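## Task

Take the green-capped tube out of the door-side rack and seat it fully in the window-side rack: third row counting back from the front, second well counting in from the right, where every well counts whether empty or full and the front is the side facing that rack's bench. No tube may touch the floor. All other tubes must end fully seated in their racks. The tubes are glass and break if they drop more than a few centimetres, which is about the depth of a well, or if they are knocked hard. At the end the gripper must release the tube and the robot must move away from it. The robot must not fall over or finish tilted. The placement only counts if it stays in place without the robot holding it.

## Robot and tools

ROBOT. The LinearBot has an omnidirectional base and a column about 1.75 m tall. A carriage rides the column (lift_m, 0 to 1 m of travel). It carries two identical six-joint arms, each ending in a two-finger gripper. The arm bases sit about 0.57 m plus lift_m above the floor, and some carriage parts hang about 0.15 m below that height. A hand reaches up to 0.78 m from its shoulder but only about 0.38 m below its arm base. A hand is roughly 0.16 m long and 0.1 m wide, or 0.14 m with the fingers open. The parked arm pose is joints 1 to 6 = 0, 0.05, 0.05, 1.45, 0, 0. Parked, the robot is about 0.95 m wide and 0.7 m long. The wheel motors are strong (7 N m). A loose object may occasionally get a brief push from outside.

CAMERAS. carriage_camera is fixed on the carriage, faces forward and tilts about 20 degrees down. left_wrist_camera and right_wrist_camera look out past the fingertips.

FRAMES. In the base frame the origin is on the floor under the base centre, with x forward, y left and z up. The left_hand and right_hand readings are given in this frame and mark the point midway between that hand's pads. quat_wxyz rotates base axes into hand axes. The hand's z axis runs along the fingers, and the fingers open along its y axis. A hand pointing straight up with joints 1, 5 and 6 at 0 reads (1, 0, 0, 0). The odometry frame is the base frame as it was when the scene began. base_odometry counts wheel turns, so wheel slip shows up as travel. Its heading is in radians, positive to the left, within -3.142 to 3.142. Hand readings can be off, more so at long reach.

execute_actions. Its argument "actions" is a list holding one action or none; an empty list just reports state and images. An action may contain "base", "joints" or both, and these start at the same moment. "base" holds exactly one command, and each is an offset from where the base last measured itself: translate_m (metres, forward positive, -2 to 2), strafe_m (metres, left positive, -2 to 2) or rotate_rad (radians, counter-clockwise positive, -6.3 to 6.3). "joints" maps joint names to absolute targets. lift_m: 0 to 1 m. For each arm prefix left_ or right_: joint1_rad -2.617 to 3.054 (turns the arm about vertical, 0 forward, positive left). joint2_rad 0 to 3.141 (shoulder: 0 upper arm back and level, 1.57 upright, 3.14 forward and level). joint3_rad 0 to 3.141 (elbow: 0 folded, 3.14 straight). joint4_rad -1.57 to 1.57 (wrist pitch, positive lifts the fingertips). joint5_rad -1.57 to 1.57 (wrist yaw, positive swings the fingertips to the RIGHT). joint6_rad -2.094 to 2.094 (roll about the finger axis, positive clockwise seen from the forearm). gripper_m 0 to 0.093 m (the pad gap). Each action lasts at most 15 s. "cameras" picks which images come back: a list of names, ["all"], or omitted or null for all of them, and [] for none. A wrong key, a wrong camera name or an out-of-range value rejects the whole call and nothing moves. A joint or base left out of an action may still be driving toward its earlier target.

wait takes seconds (0 to 10), sends no new command and returns state and images. zoom_image takes camera and region [x0, y0, x1, y1] in pixels, with the origin at the top left and at most 504 by 504. It only works on the latest full image from that camera. finished_scene takes the number of the current scene and cannot be undone. Replying without a tool call ends all work.

RESULTS. base_status and joint_status say how each commanded motion ended. "done" for the base means the wheels turned as commanded, even if they slipped. "off_target" means the motion stopped short and may still push. A gripper that is holding something usually reads off_target. After "contact_stop" or "time_out" the motion drops its target and holds where it stopped. "joint command not followed" means a self-collision check blocked an arm's targets, and those joints show "not_followed". The robot may retry them on later actions. To clear it, move only the blocked arm away from the other first, then the other arm in a later action. on_its_own lists uncommanded motion, and "held at" there is the held target. motor_effort gives percent of maximum, with the peak in brackets. These readings are biased and noisy. A lift effort that keeps dropping as the lift descends means the hand or its load is resting on something. A drive_wheels value at rest that is higher than after free driving means the base is still pressing on something. Joint torques are raw drive outputs with offsets. Motor temperatures are listed per arm. Once one call reports a stop, later motion calls in the same reply are skipped.

CAUTIONS. A bumped drive stops only after the hit and may roll on about 0.3 m. When that happens, back off about 0.2 m, or reverse the turn, and repeat once if needed. Arms and grippers have no contact stop: a blocked arm keeps pressing, then snaps to its target once free. Never let the arms collide or press on each other. Watch the column under table edges, and never reverse into one. The robot can tip over, especially with a high carriage, extended arms, a load or a sudden stop, and only the images show a lean. A level hand sags 10 to 17 cm under 1 kg. Gripper force is about 45 to 60 N per pad. Outstretched arms heat quickly, and heat builds while you think and carries between scenes. MOTOR HOT appears from 75 °C. At 90 °C the arm halts for 10 s, and at 100 °C it goes limp and drops. After a heat stop, resend the targets. Lower tubes gently and fully into wells, release them, and move clear. Keep actions short, since less robot time is better.

Each tool is called after ">>>" as a command line: name --argument value for each argument, lists and objects as JSON in quotes; but a table of rows of numbers goes row by row, as --pt "numbers of a row", without its own name.

## Session

>>> execute_actions --actions '[]'

Scene clock: 0.00 s.
Joint torques (N m, as the arm reports them, + toward a larger angle): no reading
Motor temperatures (°C, as the motors report them): left_arm=[19 19 20 20 17 20] | right_arm=[18 19 17 20 18 19]
base_odometry: x=+0.000 y=+0.000 heading=+0.000 (m, m, rad; odometry frame)
base_status: not commanded
joint_positions: lift_m=+0.301 left_joint1_rad=-0.011 left_joint2_rad=+0.033 left_joint3_rad=+0.065 left_joint4_rad=+1.464 left_joint5_rad=-0.013 left_joint6_rad=+0.031 left_gripper_m=+0.095 right_joint1_rad=-0.025 right_joint2_rad=+0.025 right_joint3_rad=+0.066 right_joint4_rad=+1.432 right_joint5_rad=-0.008 right_joint6_rad=-0.015 right_gripper_m=+0.094
joint_status: not commanded
motor_effort: lift_m=+20 drive_wheels=+4 (%)
left_hand: x=+0.2732 y=+0.3231 z=+1.2958 quat_wxyz=(+0.999, -0.005, +0.037, +0.011) (m; base frame)
right_hand: x=+0.2783 y=-0.3203 z=+1.2954 quat_wxyz=(+0.999, -0.004, +0.049, -0.020) (m; base frame)
pictures: carriage_camera, left_wrist_camera, right_wrist_camera
Images, in order (width x height): carriage_camera 672x504, left_wrist_camera 672x504, right_wrist_camera 672x504.

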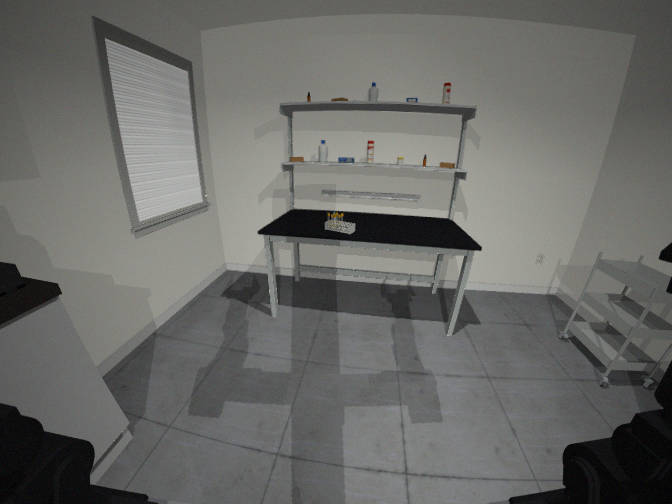

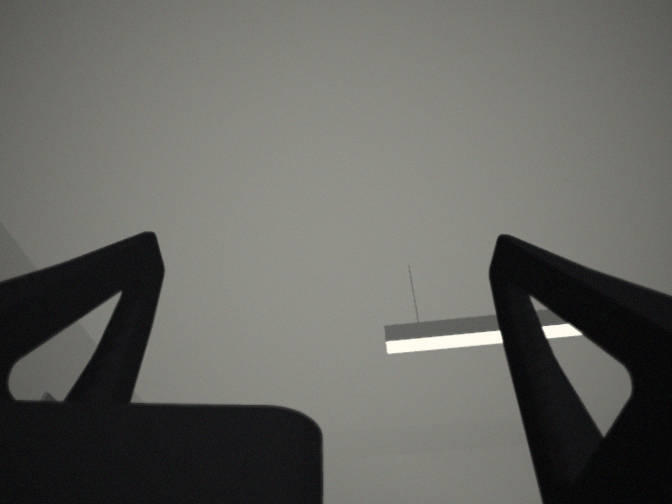

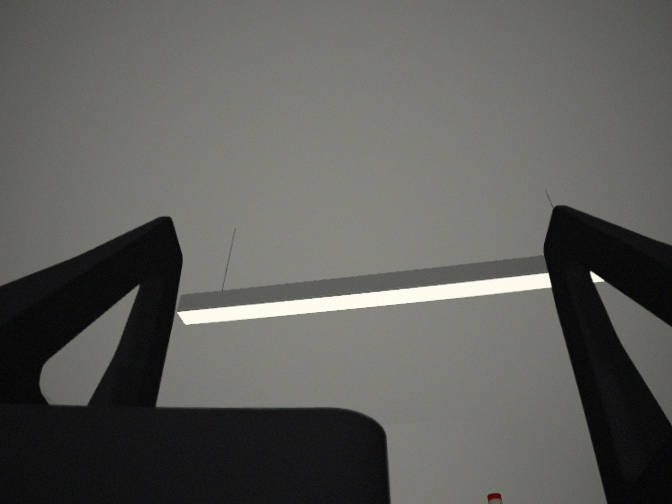

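>>> zoom_image --camera "carriage_camera" --region '[290, 190, 390, 250]'

>>> execute_actions --actions '[{"base": {"rotate_rad": -1.57}}]' --cameras '["carriage_camera"]'

Region (290, 190, 390, 250) of carriage_camera's 672x504 image, scaled by 5.040, with more detail than that image has; it fills the top 302 rows of this view, and the rest is white.

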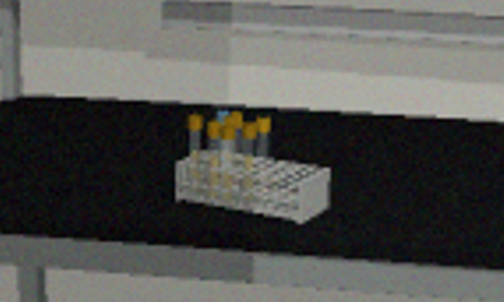

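Scene clock: 12.60 s.
Joint torques (N m, as the arm reports them, + toward a larger angle): left_arm=[ 0.33  3.32  6.07 -0.24 -0.06  0.14] | right_arm=[-0.12  4.02  6.43 -0.25  0.18  0.03]
Motor temperatures (°C, as the motors report them): left_arm=[19 20 21 20 17 20] | right_arm=[18 20 18 20 18 19]
base_odometry: x=+0.000 y=+0.000 heading=-1.570 (m, m, rad; odometry frame)
base_status: done
joint_positions: lift_m=+0.301 left_joint1_rad=-0.011 left_joint2_rad=+0.033 left_joint3_rad=+0.065 left_joint4_rad=+1.464 left_joint5_rad=-0.013 left_joint6_rad=+0.031 left_gripper_m=+0.095 right_joint1_rad=-0.025 right_joint2_rad=+0.025 right_joint3_rad=+0.066 right_joint4_rad=+1.432 right_joint5_rad=-0.008 right_joint6_rad=-0.015 right_gripper_m=+0.094
joint_status: not commanded
motor_effort: lift_m=+20(20) drive_wheels=+7(11) (%)
left_hand: x=+0.2732 y=+0.3231 z=+1.2958 quat_wxyz=(+0.999, -0.005, +0.037, +0.011) (m; base frame)
right_hand: x=+0.2783 y=-0.3203 z=+1.2954 quat_wxyz=(+0.999, -0.004, +0.049, -0.020) (m; base frame)
pictures: carriage_camera
Images, in order (width x height): carriage_camera 672x504.

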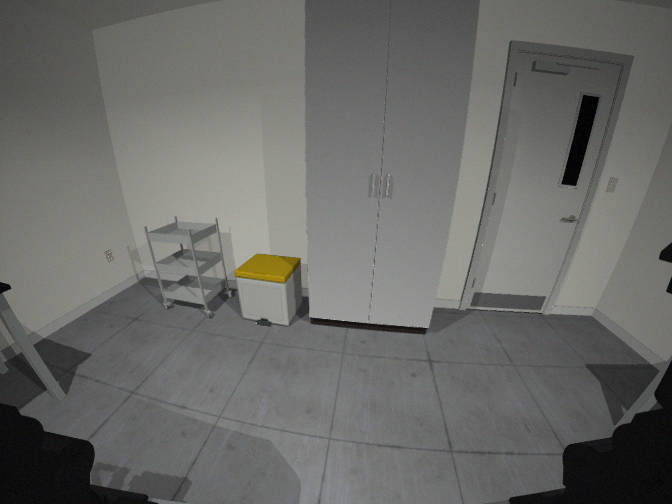

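>>> execute_actions --actions '[{"base": {"rotate_rad": -1.57}}]' --cameras '["carriage_camera"]'

Scene clock: 18.60 s.
Joint torques (N m, as the arm reports them, + toward a larger angle): left_arm=[ 0.34  3.33  6.1  -0.23 -0.06  0.14] | right_arm=[-0.13  3.61  6.76 -0.2   0.12 -0.03]
Motor temperatures (°C, as the motors report them): left_arm=[19 20 22 20 17 20] | right_arm=[18 20 19 20 18 19]
base_odometry: x=+0.000 y=+0.000 heading=-3.139 (m, m, rad; odometry frame)
base_status: done
joint_positions: lift_m=+0.301 left_joint1_rad=-0.011 left_joint2_rad=+0.033 left_joint3_rad=+0.065 left_joint4_rad=+1.464 left_joint5_rad=-0.012 left_joint6_rad=+0.031 left_gripper_m=+0.095 right_joint1_rad=-0.025 right_joint2_rad=+0.025 right_joint3_rad=+0.066 right_joint4_rad=+1.432 right_joint5_rad=-0.008 right_joint6_rad=-0.015 right_gripper_m=+0.094
joint_status: not commanded
motor_effort: lift_m=+20(20) drive_wheels=+6(13) (%)
left_hand: x=+0.2732 y=+0.3230 z=+1.2958 quat_wxyz=(+0.999, -0.005, +0.037, +0.011) (m; base frame)
right_hand: x=+0.2784 y=-0.3203 z=+1.2954 quat_wxyz=(+0.999, -0.004, +0.049, -0.020) (m; base frame)
pictures: carriage_camera
Images, in order (width x height): carriage_camera 672x504.

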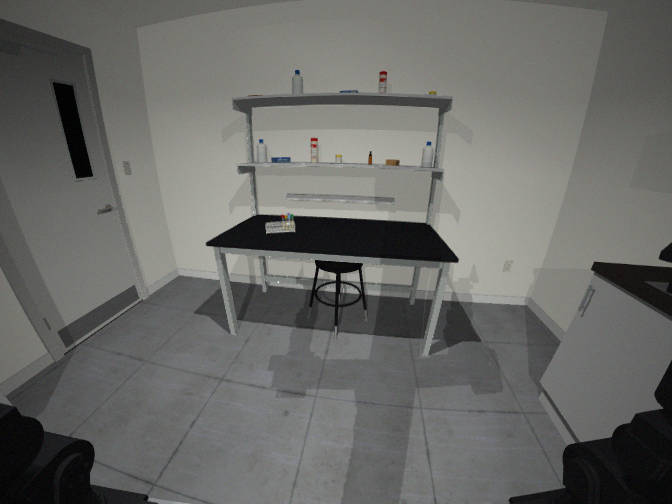

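>>> execute_actions --actions '[{"base": {"rotate_rad": -0.1}}]' --cameras '[]'

>>> execute_actions --actions '[{"base": {"translate_m": 0.5}}]' --cameras '["carriage_camera"]'

Scene clock: 32.17 s.
Joint torques (N m, as the arm reports them, + toward a larger angle): left_arm=[ 0.34  3.32  6.12 -0.25 -0.06  0.14] | right_arm=[-0.02  3.66  6.44 -0.21  0.08 -0.03]
Motor temperatures (°C, as the motors report them): left_arm=[19 21 23 20 17 20] | right_arm=[18 21 20 20 18 19]
base_odometry: x=+0.000 y=+0.000 heading=+3.045 (m, m, rad; odometry frame)
base_status: done
joint_positions: lift_m=+0.301 left_joint1_rad=-0.011 left_joint2_rad=+0.033 left_joint3_rad=+0.065 left_joint4_rad=+1.464 left_joint5_rad=-0.012 left_joint6_rad=+0.031 left_gripper_m=+0.095 right_joint1_rad=-0.025 right_joint2_rad=+0.025 right_joint3_rad=+0.066 right_joint4_rad=+1.432 right_joint5_rad=-0.008 right_joint6_rad=-0.015 right_gripper_m=+0.094
joint_status: not commanded
motor_effort: lift_m=+20(20) drive_wheels=+6(14) (%)
left_hand: x=+0.2732 y=+0.3230 z=+1.2958 quat_wxyz=(+0.999, -0.005, +0.037, +0.011) (m; base frame)
right_hand: x=+0.2784 y=-0.3203 z=+1.2954 quat_wxyz=(+0.999, -0.004, +0.049, -0.020) (m; base frame)
pictures: none
No camera images: the call's "cameras" was empty. Leave "cameras" out to get every camera's image.

Scene clock: 35.27 s.
Joint torques (N m, as the arm reports them, + toward a larger angle): left_arm=[ 0.34  3.31  6.1  -0.24 -0.05  0.14] | right_arm=[ 0.08  4.06  6.56 -0.23  0.09 -0.07]
Motor temperatures (°C, as the motors report them): left_arm=[19 21 23 20 17 20] | right_arm=[18 21 20 20 18 19]
base_odometry: x=-0.498 y=+0.049 heading=+3.043 (m, m, rad; odometry frame)
base_status: done
joint_positions: lift_m=+0.301 left_joint1_rad=-0.011 left_joint2_rad=+0.033 left_joint3_rad=+0.065 left_joint4_rad=+1.465 left_joint5_rad=-0.012 left_joint6_rad=+0.031 left_gripper_m=+0.095 right_joint1_rad=-0.025 right_joint2_rad=+0.025 right_joint3_rad=+0.066 right_joint4_rad=+1.431 right_joint5_rad=-0.008 right_joint6_rad=-0.015 right_gripper_m=+0.094
joint_status: not commanded
motor_effort: lift_m=+20(20) drive_wheels=-4(15) (%)
left_hand: x=+0.2730 y=+0.3230 z=+1.2958 quat_wxyz=(+0.999, -0.005, +0.037, +0.011) (m; base frame)
right_hand: x=+0.2786 y=-0.3204 z=+1.2953 quat_wxyz=(+0.999, -0.004, +0.049, -0.020) (m; base frame)
pictures: carriage_camera
Images, in order (width x height): carriage_camera 672x504.

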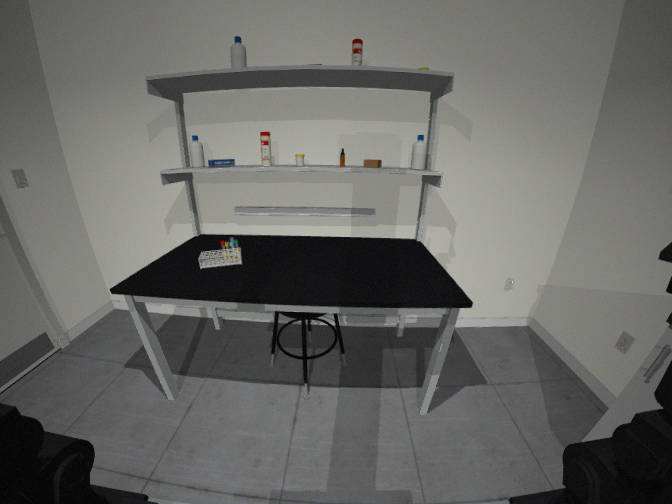

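>>> execute_actions --actions '[{"base": {"strafe_m": 0.4}, "joints": {"lift_m": 0.45}}]' --cameras '[]'

>>> execute_actions --actions '[{"base": {"translate_m": 0.5}}]' --cameras '["carriage_camera"]'

Scene clock: 59.07 s.
Joint torques (N m, as the arm reports them, + toward a larger angle): left_arm=[ 0.35  3.31  6.09 -0.24 -0.06  0.14] | right_arm=[-0.14  3.95  6.56 -0.23  0.12  0.01]
Motor temperatures (°C, as the motors report them): left_arm=[19 22 24 20 17 20] | right_arm=[18 21 21 20 18 19]
base_odometry: x=-0.537 y=-0.349 heading=+3.043 (m, m, rad; odometry frame)
base_status: done
joint_positions: lift_m=+0.450 left_joint1_rad=-0.011 left_joint2_rad=+0.033 left_joint3_rad=+0.065 left_joint4_rad=+1.464 left_joint5_rad=-0.012 left_joint6_rad=+0.031 left_gripper_m=+0.095 right_joint1_rad=-0.025 right_joint2_rad=+0.025 right_joint3_rad=+0.066 right_joint4_rad=+1.431 right_joint5_rad=-0.008 right_joint6_rad=-0.015 right_gripper_m=+0.094
joint_status: all done
motor_effort: lift_m=+20(24) drive_wheels=-2(11) (%)
left_hand: x=+0.2732 y=+0.3230 z=+1.4447 quat_wxyz=(+0.999, -0.005, +0.037, +0.011) (m; base frame)
right_hand: x=+0.2785 y=-0.3204 z=+1.4443 quat_wxyz=(+0.999, -0.004, +0.049, -0.020) (m; base frame)
pictures: none
No camera images: the call's "cameras" was empty. Leave "cameras" out to get every camera's image.

Scene clock: 62.17 s.
Joint torques (N m, as the arm reports them, + toward a larger angle): left_arm=[ 0.34  3.3   6.11 -0.24 -0.06  0.14] | right_arm=[-0.05  3.87  6.57 -0.21  0.16  0.  ]
Motor temperatures (°C, as the motors report them): left_arm=[19 22 24 20 17 20] | right_arm=[18 21 21 20 18 19]
base_odometry: x=-1.035 y=-0.300 heading=+3.044 (m, m, rad; odometry frame)
base_status: done
joint_positions: lift_m=+0.450 left_joint1_rad=-0.011 left_joint2_rad=+0.033 left_joint3_rad=+0.065 left_joint4_rad=+1.464 left_joint5_rad=-0.013 left_joint6_rad=+0.031 left_gripper_m=+0.095 right_joint1_rad=-0.025 right_joint2_rad=+0.025 right_joint3_rad=+0.066 right_joint4_rad=+1.431 right_joint5_rad=-0.008 right_joint6_rad=-0.015 right_gripper_m=+0.094
joint_status: not commanded
motor_effort: lift_m=+20(20) drive_wheels=-3(11) (%)
left_hand: x=+0.2732 y=+0.3231 z=+1.4447 quat_wxyz=(+0.999, -0.005, +0.037, +0.011) (m; base frame)
right_hand: x=+0.2785 y=-0.3204 z=+1.4443 quat_wxyz=(+0.999, -0.004, +0.049, -0.020) (m; base frame)
pictures: carriage_camera
Images, in order (width x height): carriage_camera 672x504.

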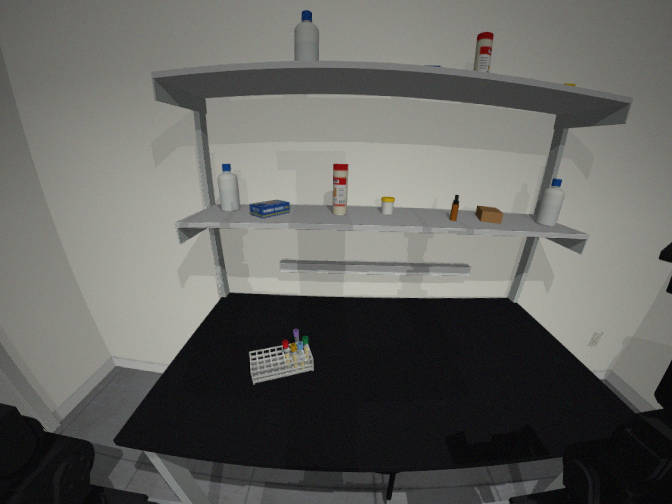

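>>> zoom_image --camera "carriage_camera" --region '[235, 315, 335, 395]'

Region (235, 315, 335, 395) of carriage_camera's 672x504 image, scaled by 5.040, with more detail than that image has; it fills the top 403 rows of this view, and the rest is white.

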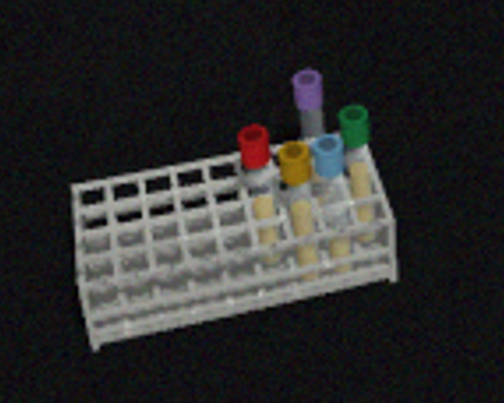

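>>> execute_actions --actions '[{"joints": {"left_joint2_rad": 1.8, "left_joint3_rad": 1.5, "left_joint4_rad": -1.27}}]'

Scene clock: 87.70 s.
Joint torques (N m, as the arm reports them, + toward a larger angle): left_arm=[ 0.36 -8.81  8.04  0.23 -0.05  0.14] | right_arm=[ 0.05  3.71  6.62 -0.24  0.21 -0.07]
Motor temperatures (°C, as the motors report them): left_arm=[19 22 25 20 17 20] | right_arm=[18 22 22 20 18 19]
base_odometry: x=-1.035 y=-0.300 heading=+3.044 (m, m, rad; odometry frame)
base_status: not commanded
joint_positions: lift_m=+0.450 left_joint1_rad=-0.011 left_joint2_rad=+1.808 left_joint3_rad=+1.478 left_joint4_rad=-1.262 left_joint5_rad=-0.012 left_joint6_rad=+0.031 left_gripper_m=+0.095 right_joint1_rad=-0.025 right_joint2_rad=+0.025 right_joint3_rad=+0.066 right_joint4_rad=+1.431 right_joint5_rad=-0.008 right_joint6_rad=-0.015 right_gripper_m=+0.094
joint_status: all done
motor_effort: lift_m=+20(20) drive_wheels=-3(3) (%)
left_hand: x=+0.5840 y=+0.3197 z=+1.1112 quat_wxyz=(-0.011, +0.021, +1.000, +0.006) (m; base frame)
right_hand: x=+0.2785 y=-0.3204 z=+1.4443 quat_wxyz=(+0.999, -0.004, +0.049, -0.020) (m; base frame)
pictures: carriage_camera, left_wrist_camera, right_wrist_camera
Images, in order (width x height): carriage_camera 672x504, left_wrist_camera 672x504, right_wrist_camera 672x504.

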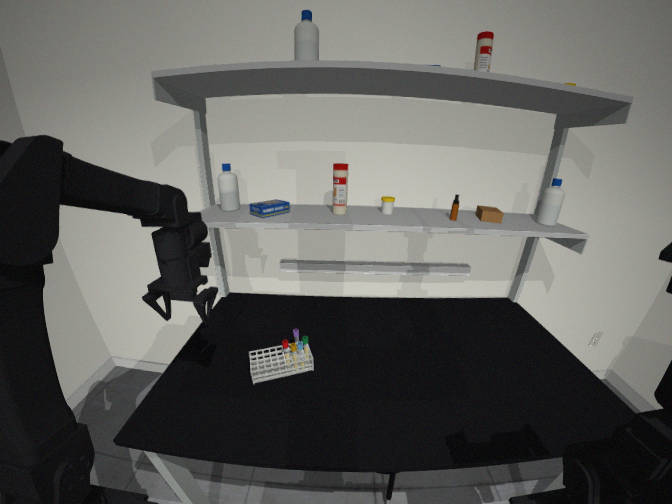

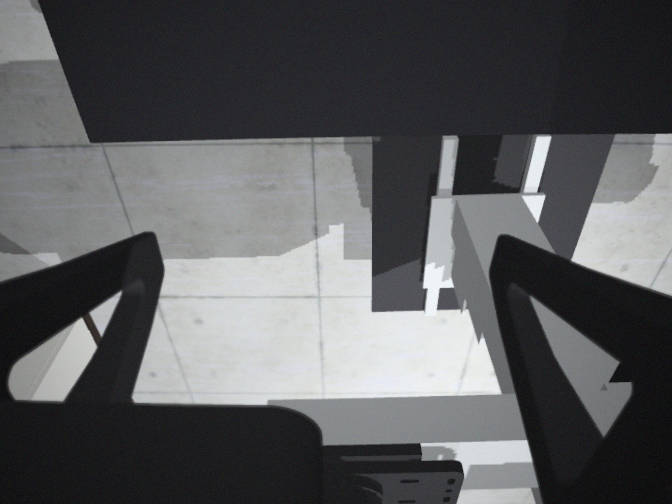

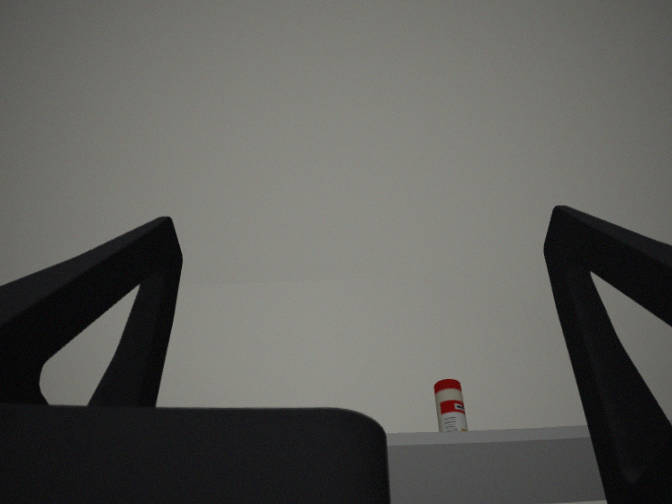

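>>> execute_actions --actions '[{"base": {"strafe_m": -0.22}, "joints": {"lift_m": 0.5, "left_joint2_rad": 2.2, "left_joint3_rad": 1.74, "left_joint4_rad": -1.08, "left_gripper_m": 0.04}}]' --cameras '[]'

>>> execute_actions --actions '[{"base": {"translate_m": 0.12}}]' --cameras '["carriage_camera", "left_wrist_camera"]'

Scene clock: 152.93 s.
Joint torques (N m, as the arm reports them, + toward a larger angle): left_arm=[  0.49 -12.67   6.49   0.3   -0.05   0.14] | right_arm=[ 0.12  3.83  6.48 -0.23  0.14  0.03]
Motor temperatures (°C, as the motors report them): left_arm=[19 34 28 20 17 20] | right_arm=[18 22 23 20 18 19]
base_odometry: x=-1.014 y=-0.081 heading=+3.044 (m, m, rad; odometry frame)
base_status: done
joint_positions: lift_m=+0.500 left_joint1_rad=-0.013 left_joint2_rad=+2.218 left_joint3_rad=+1.737 left_joint4_rad=-1.073 left_joint5_rad=-0.013 left_joint6_rad=+0.031 left_gripper_m=+0.040 right_joint1_rad=-0.025 right_joint2_rad=+0.025 right_joint3_rad=+0.066 right_joint4_rad=+1.431 right_joint5_rad=-0.008 right_joint6_rad=-0.015 right_gripper_m=+0.094
joint_status: all done
motor_effort: lift_m=+20(24) drive_wheels=+0(11) (%)
left_hand: x=+0.6844 y=+0.3179 z=+1.0777 quat_wxyz=(+0.009, +0.022, +1.000, +0.006) (m; base frame)
right_hand: x=+0.2786 y=-0.3203 z=+1.4943 quat_wxyz=(+0.999, -0.004, +0.049, -0.020) (m; base frame)
pictures: none
No camera images: the call's "cameras" was empty. Leave "cameras" out to get every camera's image.

Scene clock: 154.67 s.
Joint torques (N m, as the arm reports them, + toward a larger angle): left_arm=[  0.48 -12.65   6.49   0.31  -0.05   0.14] | right_arm=[-0.07  4.01  6.62 -0.25  0.15  0.  ]
Motor temperatures (°C, as the motors report them): left_arm=[19 35 28 20 17 20] | right_arm=[18 22 23 20 18 19]
base_odometry: x=-1.133 y=-0.069 heading=+3.043 (m, m, rad; odometry frame)
base_status: done
joint_positions: lift_m=+0.500 left_joint1_rad=-0.013 left_joint2_rad=+2.218 left_joint3_rad=+1.737 left_joint4_rad=-1.074 left_joint5_rad=-0.012 left_joint6_rad=+0.031 left_gripper_m=+0.040 right_joint1_rad=-0.025 right_joint2_rad=+0.025 right_joint3_rad=+0.066 right_joint4_rad=+1.430 right_joint5_rad=-0.008 right_joint6_rad=-0.015 right_gripper_m=+0.094
joint_status: not commanded
motor_effort: lift_m=+19(20) drive_wheels=-2(10) (%)
left_hand: x=+0.6840 y=+0.3178 z=+1.0777 quat_wxyz=(+0.008, +0.022, +1.000, +0.006) (m; base frame)
right_hand: x=+0.2787 y=-0.3203 z=+1.4943 quat_wxyz=(+0.999, -0.004, +0.050, -0.020) (m; base frame)
pictures: carriage_camera, left_wrist_camera
Images, in order (width x height): carriage_camera 672x504, left_wrist_camera 672x504.

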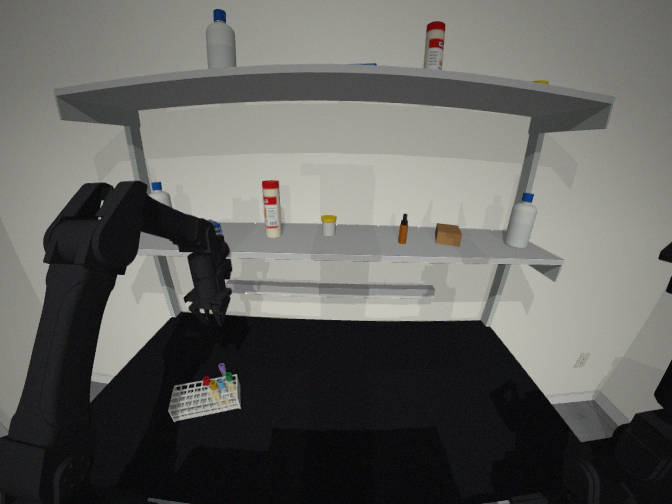

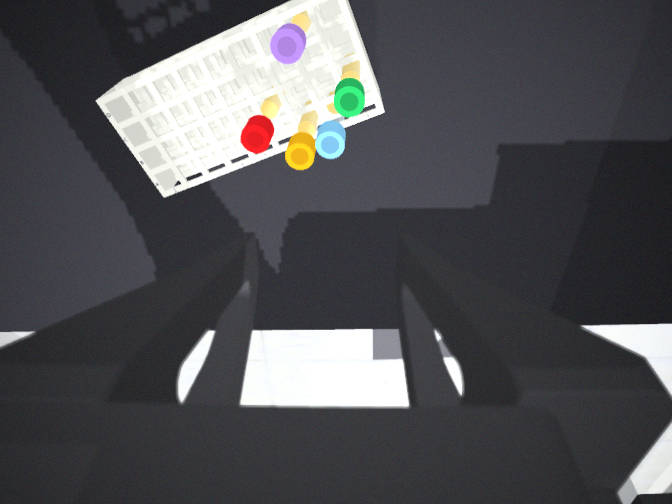

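>>> execute_actions --actions '[{"joints": {"lift_m": 0.42}}]' --cameras '["carriage_camera", "left_wrist_camera"]'

Scene clock: 171.03 s.
Joint torques (N m, as the arm reports them, + toward a larger angle): left_arm=[  0.47 -11.96   6.56   0.34  -0.05   0.14] | right_arm=[-0.02  3.9   6.51 -0.26  0.09 -0.03]
Motor temperatures (°C, as the motors report them): left_arm=[19 42 28 20 17 20] | right_arm=[18 22 23 20 18 19]
base_odometry: x=-1.133 y=-0.069 heading=+3.044 (m, m, rad; odometry frame)
base_status: not commanded
joint_positions: lift_m=+0.420 left_joint1_rad=-0.013 left_joint2_rad=+2.208 left_joint3_rad=+1.737 left_joint4_rad=-1.076 left_joint5_rad=-0.012 left_joint6_rad=+0.031 left_gripper_m=+0.040 right_joint1_rad=-0.025 right_joint2_rad=+0.025 right_joint3_rad=+0.066 right_joint4_rad=+1.430 right_joint5_rad=-0.008 right_joint6_rad=-0.015 right_gripper_m=+0.094
joint_status: all done
motor_effort: lift_m=+20(20) drive_wheels=-2(2) (%)
left_hand: x=+0.6844 y=+0.3178 z=+1.0015 quat_wxyz=(+0.012, +0.022, +1.000, +0.006) (m; base frame)
right_hand: x=+0.2787 y=-0.3203 z=+1.4142 quat_wxyz=(+0.999, -0.004, +0.050, -0.020) (m; base frame)
pictures: carriage_camera, left_wrist_camera
Images, in order (width x height): carriage_camera 672x504, left_wrist_camera 672x504.

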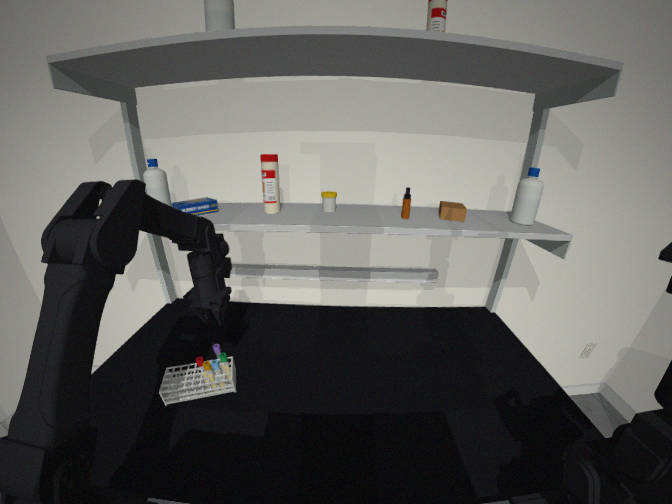

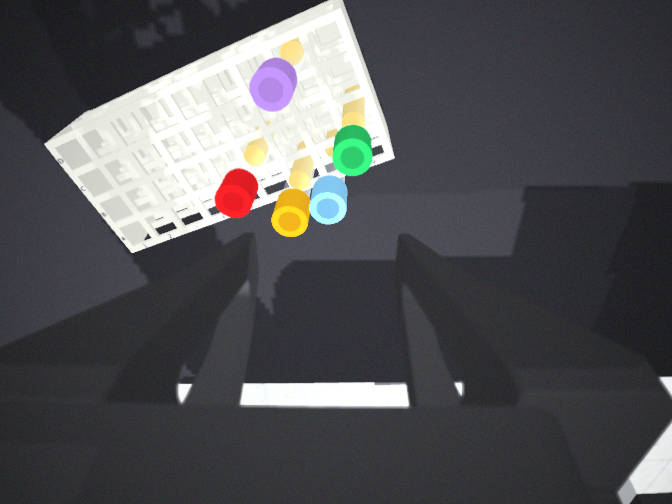

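>>> execute_actions --actions '[{"base": {"strafe_m": -0.009}, "joints": {"lift_m": 0.38}}]' --cameras '["carriage_camera", "left_wrist_camera"]'

Scene clock: 182.77 s.
Joint torques (N m, as the arm reports them, + toward a larger angle): left_arm=[  0.5  -12.24   6.49   0.36  -0.05   0.14] | right_arm=[ 0.12  3.81  6.44 -0.28  0.1  -0.02]
Motor temperatures (°C, as the motors report them): left_arm=[19 44 28 20 17 20] | right_arm=[18 22 23 20 18 19]
base_odometry: x=-1.132 y=-0.060 heading=+3.044 (m, m, rad; odometry frame)
base_status: done
joint_positions: lift_m=+0.380 left_joint1_rad=-0.013 left_joint2_rad=+2.213 left_joint3_rad=+1.737 left_joint4_rad=-1.079 left_joint5_rad=-0.012 left_joint6_rad=+0.031 left_gripper_m=+0.040 right_joint1_rad=-0.025 right_joint2_rad=+0.025 right_joint3_rad=+0.066 right_joint4_rad=+1.431 right_joint5_rad=-0.008 right_joint6_rad=-0.015 right_gripper_m=+0.094
joint_status: all done
motor_effort: lift_m=+21(21) drive_wheels=+5(12) (%)
left_hand: x=+0.6833 y=+0.3177 z=+0.9597 quat_wxyz=(+0.008, +0.022, +1.000, +0.006) (m; base frame)
right_hand: x=+0.2786 y=-0.3204 z=+1.3742 quat_wxyz=(+0.999, -0.004, +0.049, -0.020) (m; base frame)
pictures: carriage_camera, left_wrist_camera
Images, in order (width x height): carriage_camera 672x504, left_wrist_camera 672x504.

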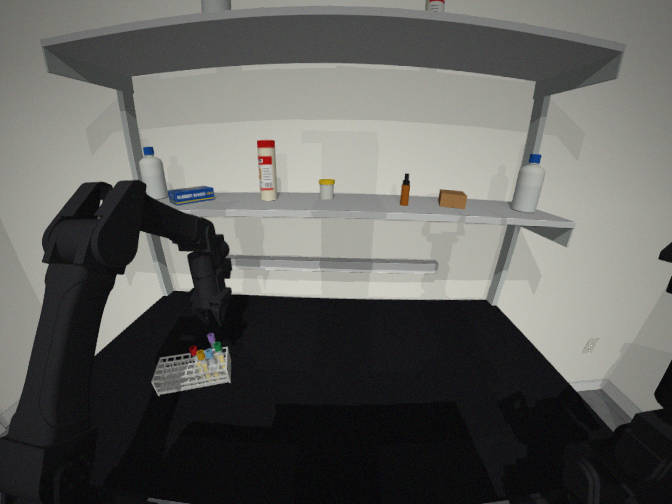

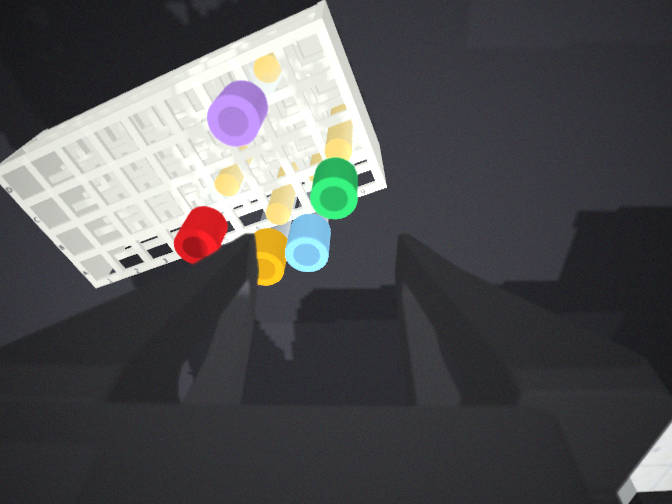

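>>> zoom_image --camera "carriage_camera" --region '[150, 270, 270, 400]'

Region (150, 270, 270, 400) of carriage_camera's 672x504 image, scaled by 3.877, with more detail than that image has; it fills the left 465 columns of this view, and the rest is white.

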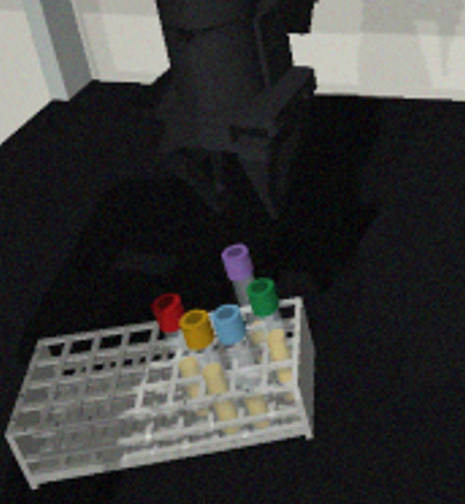

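>>> execute_actions --actions '[{"base": {"translate_m": -0.02}, "joints": {"lift_m": 0.355, "left_gripper_m": 0.034}}]' --cameras '["carriage_camera", "left_wrist_camera"]'

>>> zoom_image --camera "carriage_camera" --region '[150, 270, 270, 400]'

Scene clock: 201.73 s.
Joint torques (N m, as the arm reports them, + toward a larger angle): left_arm=[  0.52 -12.01   6.48   0.36  -0.05   0.14] | right_arm=[-0.07  3.89  6.64 -0.22  0.1  -0.01]
Motor temperatures (°C, as the motors report them): left_arm=[19 48 28 20 17 20] | right_arm=[18 22 24 20 18 19]
base_odometry: x=-1.113 y=-0.063 heading=+3.044 (m, m, rad; odometry frame)
base_status: done
joint_positions: lift_m=+0.355 left_joint1_rad=-0.013 left_joint2_rad=+2.210 left_joint3_rad=+1.737 left_joint4_rad=-1.079 left_joint5_rad=-0.012 left_joint6_rad=+0.031 left_gripper_m=+0.034 right_joint1_rad=-0.025 right_joint2_rad=+0.025 right_joint3_rad=+0.066 right_joint4_rad=+1.431 right_joint5_rad=-0.008 right_joint6_rad=-0.015 right_gripper_m=+0.094
joint_status: all done
motor_effort: lift_m=+21(21) drive_wheels=+3(7) (%)
left_hand: x=+0.6835 y=+0.3177 z=+0.9357 quat_wxyz=(+0.009, +0.022, +1.000, +0.006) (m; base frame)
right_hand: x=+0.2785 y=-0.3204 z=+1.3492 quat_wxyz=(+0.999, -0.004, +0.049, -0.020) (m; base frame)
pictures: carriage_camera, left_wrist_camera
Images, in order (width x height): carriage_camera 672x504, left_wrist_camera 672x504.

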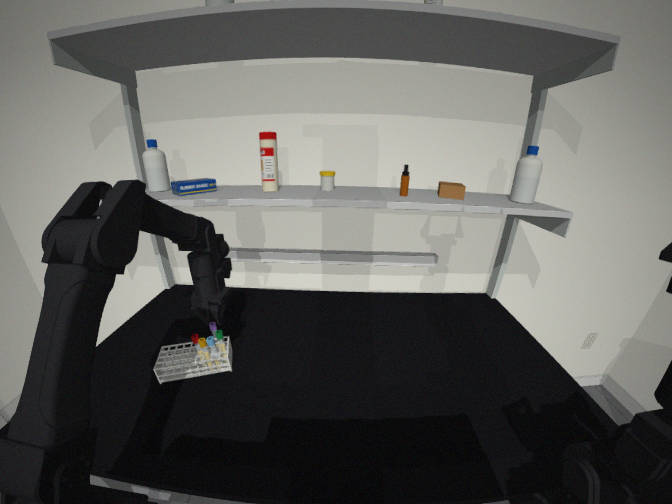

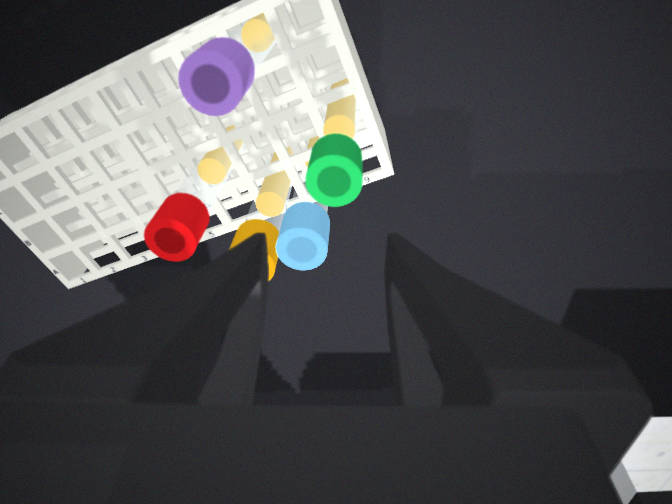

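Region (150, 270, 270, 400) of carriage_camera's 672x504 image, scaled by 3.877, with more detail than that image has; it fills the left 465 columns of this view, and the rest is white.

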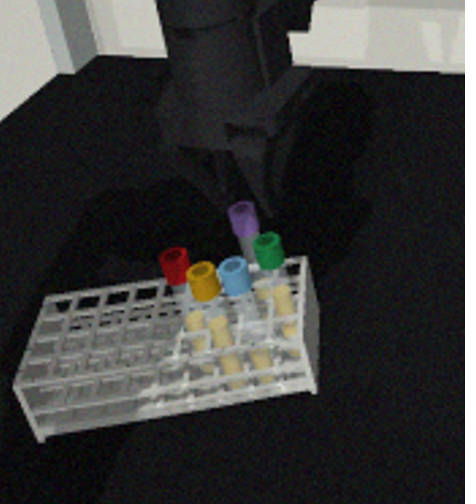

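>>> execute_actions --actions '[{"base": {"translate_m": 0.007}, "joints": {"lift_m": 0.343}}]' --cameras '["carriage_camera", "left_wrist_camera"]'

>>> zoom_image --camera "carriage_camera" --region '[180, 290, 250, 360]'

Scene clock: 223.63 s.
Joint torques (N m, as the arm reports them, + toward a larger angle): left_arm=[  0.52 -12.1    6.55   0.35  -0.06   0.14] | right_arm=[-0.03  3.61  6.49 -0.21  0.13  0.  ]
Motor temperatures (°C, as the motors report them): left_arm=[19 50 28 20 17 20] | right_arm=[18 22 24 20 18 19]
base_odometry: x=-1.119 y=-0.062 heading=+3.044 (m, m, rad; odometry frame)
base_status: done
joint_positions: lift_m=+0.343 left_joint1_rad=-0.013 left_joint2_rad=+2.210 left_joint3_rad=+1.737 left_joint4_rad=-1.080 left_joint5_rad=-0.013 left_joint6_rad=+0.031 left_gripper_m=+0.034 right_joint1_rad=-0.025 right_joint2_rad=+0.025 right_joint3_rad=+0.066 right_joint4_rad=+1.431 right_joint5_rad=-0.008 right_joint6_rad=-0.015 right_gripper_m=+0.094
joint_status: all done
motor_effort: lift_m=+20(21) drive_wheels=-3(7) (%)
left_hand: x=+0.6833 y=+0.3177 z=+0.9237 quat_wxyz=(+0.009, +0.022, +1.000, +0.006) (m; base frame)
right_hand: x=+0.2786 y=-0.3204 z=+1.3372 quat_wxyz=(+0.999, -0.004, +0.049, -0.020) (m; base frame)
pictures: carriage_camera, left_wrist_camera
Images, in order (width x height): carriage_camera 672x504, left_wrist_camera 672x504.

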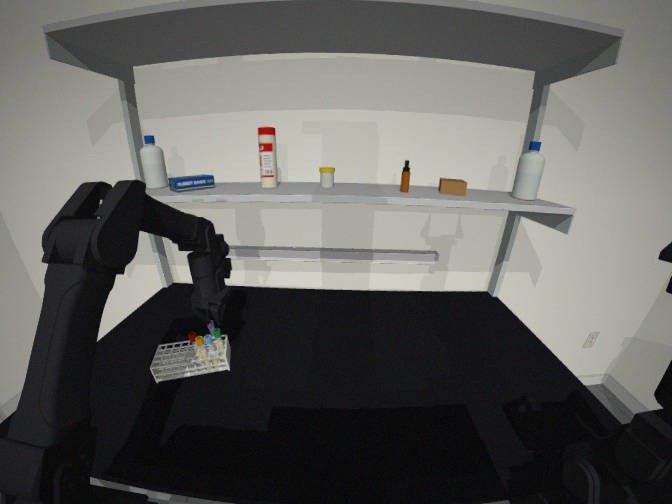

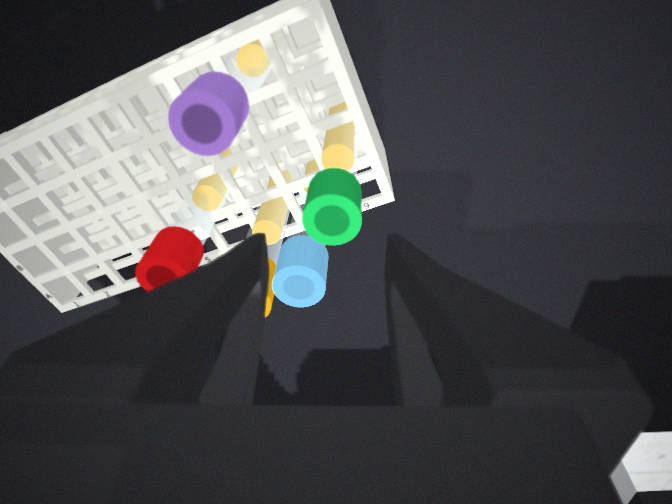

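Region (180, 290, 250, 360) of carriage_camera's 672x504 image, scaled by 7.200, with more detail than that image has.

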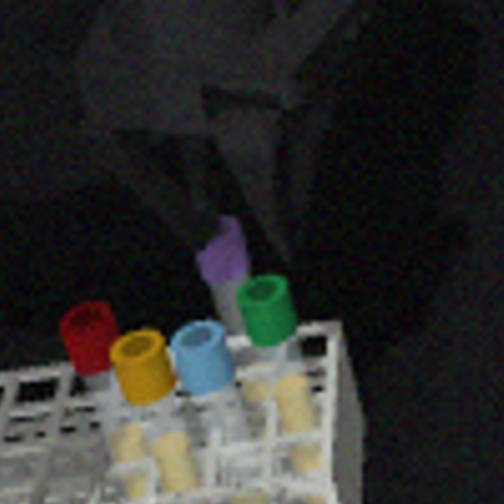

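>>> execute_actions --actions '[{"base": {"strafe_m": -0.003}, "joints": {"lift_m": 0.325}}]' --cameras '["carriage_camera", "left_wrist_camera"]'

>>> zoom_image --camera "carriage_camera" --region '[180, 290, 250, 360]'

Scene clock: 231.40 s.
Joint torques (N m, as the arm reports them, + toward a larger angle): left_arm=[  0.41 -12.22   6.51   0.36  -0.05   0.14] | right_arm=[-0.18  3.85  6.25 -0.27  0.17  0.01]
Motor temperatures (°C, as the motors report them): left_arm=[19 51 28 20 17 20] | right_arm=[18 22 24 20 18 19]
base_odometry: x=-1.119 y=-0.059 heading=+3.044 (m, m, rad; odometry frame)
base_status: done
joint_positions: lift_m=+0.325 left_joint1_rad=-0.011 left_joint2_rad=+2.212 left_joint3_rad=+1.737 left_joint4_rad=-1.080 left_joint5_rad=-0.013 left_joint6_rad=+0.031 left_gripper_m=+0.034 right_joint1_rad=-0.025 right_joint2_rad=+0.025 right_joint3_rad=+0.066 right_joint4_rad=+1.431 right_joint5_rad=-0.008 right_joint6_rad=-0.015 right_gripper_m=+0.094
joint_status: all done
motor_effort: lift_m=+21(21) drive_wheels=+4(10) (%)
left_hand: x=+0.6831 y=+0.3184 z=+0.9050 quat_wxyz=(+0.008, +0.021, +1.000, +0.006) (m; base frame)
right_hand: x=+0.2785 y=-0.3204 z=+1.3192 quat_wxyz=(+0.999, -0.004, +0.049, -0.020) (m; base frame)
pictures: carriage_camera, left_wrist_camera
Images, in order (width x height): carriage_camera 672x504, left_wrist_camera 672x504.

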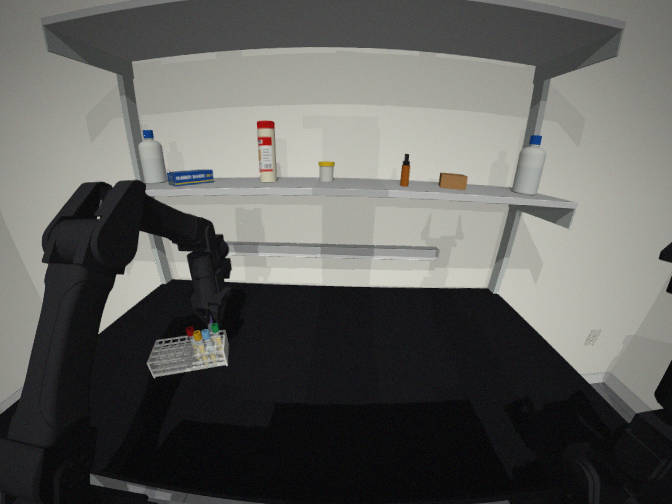

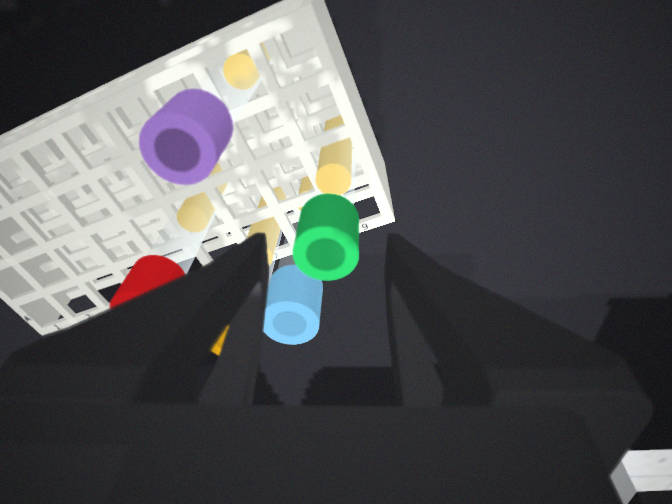

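Region (180, 290, 250, 360) of carriage_camera's 672x504 image, scaled by 7.200, with more detail than that image has.

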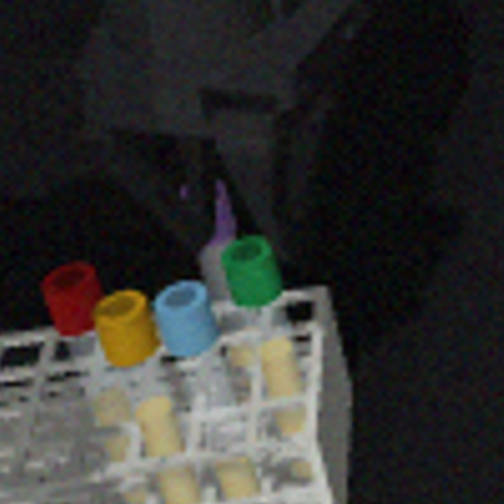

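>>> execute_actions --actions '[{"joints": {"lift_m": 0.307}}]' --cameras '["carriage_camera", "left_wrist_camera"]'

>>> zoom_image --camera "carriage_camera" --region '[180, 290, 250, 360]'

Scene clock: 242.67 s.
Joint torques (N m, as the arm reports them, + toward a larger angle): left_arm=[  0.41 -12.2    6.49   0.38  -0.05   0.14] | right_arm=[-0.02  4.07  6.82 -0.23  0.17 -0.02]
Motor temperatures (°C, as the motors report them): left_arm=[19 52 28 20 17 20] | right_arm=[18 22 24 20 18 19]
base_odometry: x=-1.119 y=-0.059 heading=+3.044 (m, m, rad; odometry frame)
base_status: not commanded
joint_positions: lift_m=+0.307 left_joint1_rad=-0.011 left_joint2_rad=+2.212 left_joint3_rad=+1.737 left_joint4_rad=-1.081 left_joint5_rad=-0.012 left_joint6_rad=+0.031 left_gripper_m=+0.034 right_joint1_rad=-0.025 right_joint2_rad=+0.025 right_joint3_rad=+0.066 right_joint4_rad=+1.431 right_joint5_rad=-0.008 right_joint6_rad=-0.015 right_gripper_m=+0.094
joint_status: all done
motor_effort: lift_m=+21(21) drive_wheels=+5(3) (%)
left_hand: x=+0.6829 y=+0.3183 z=+0.8870 quat_wxyz=(+0.008, +0.021, +1.000, +0.006) (m; base frame)
right_hand: x=+0.2785 y=-0.3204 z=+1.3012 quat_wxyz=(+0.999, -0.004, +0.049, -0.020) (m; base frame)
pictures: carriage_camera, left_wrist_camera
Images, in order (width x height): carriage_camera 672x504, left_wrist_camera 672x504.

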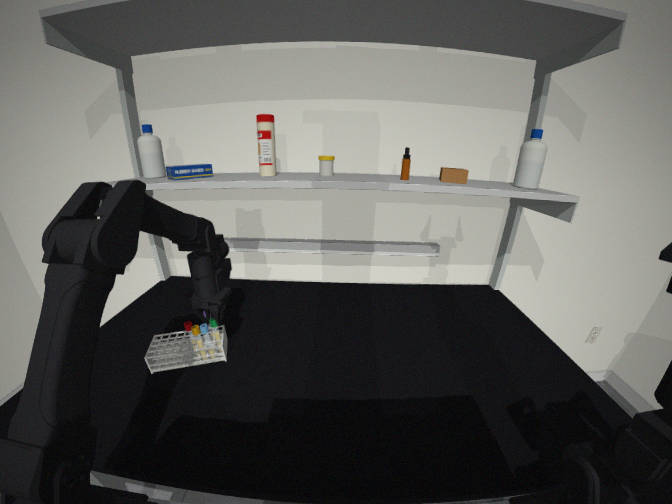

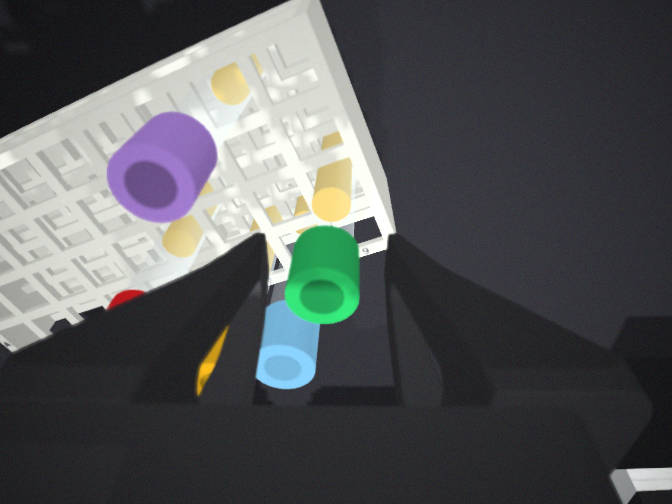

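Region (180, 290, 250, 360) of carriage_camera's 672x504 image, scaled by 7.200, with more detail than that image has.

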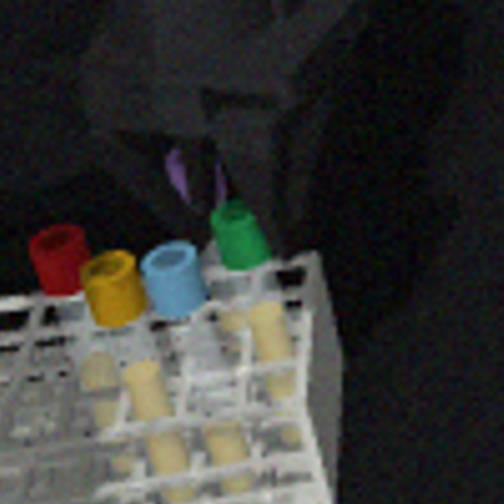

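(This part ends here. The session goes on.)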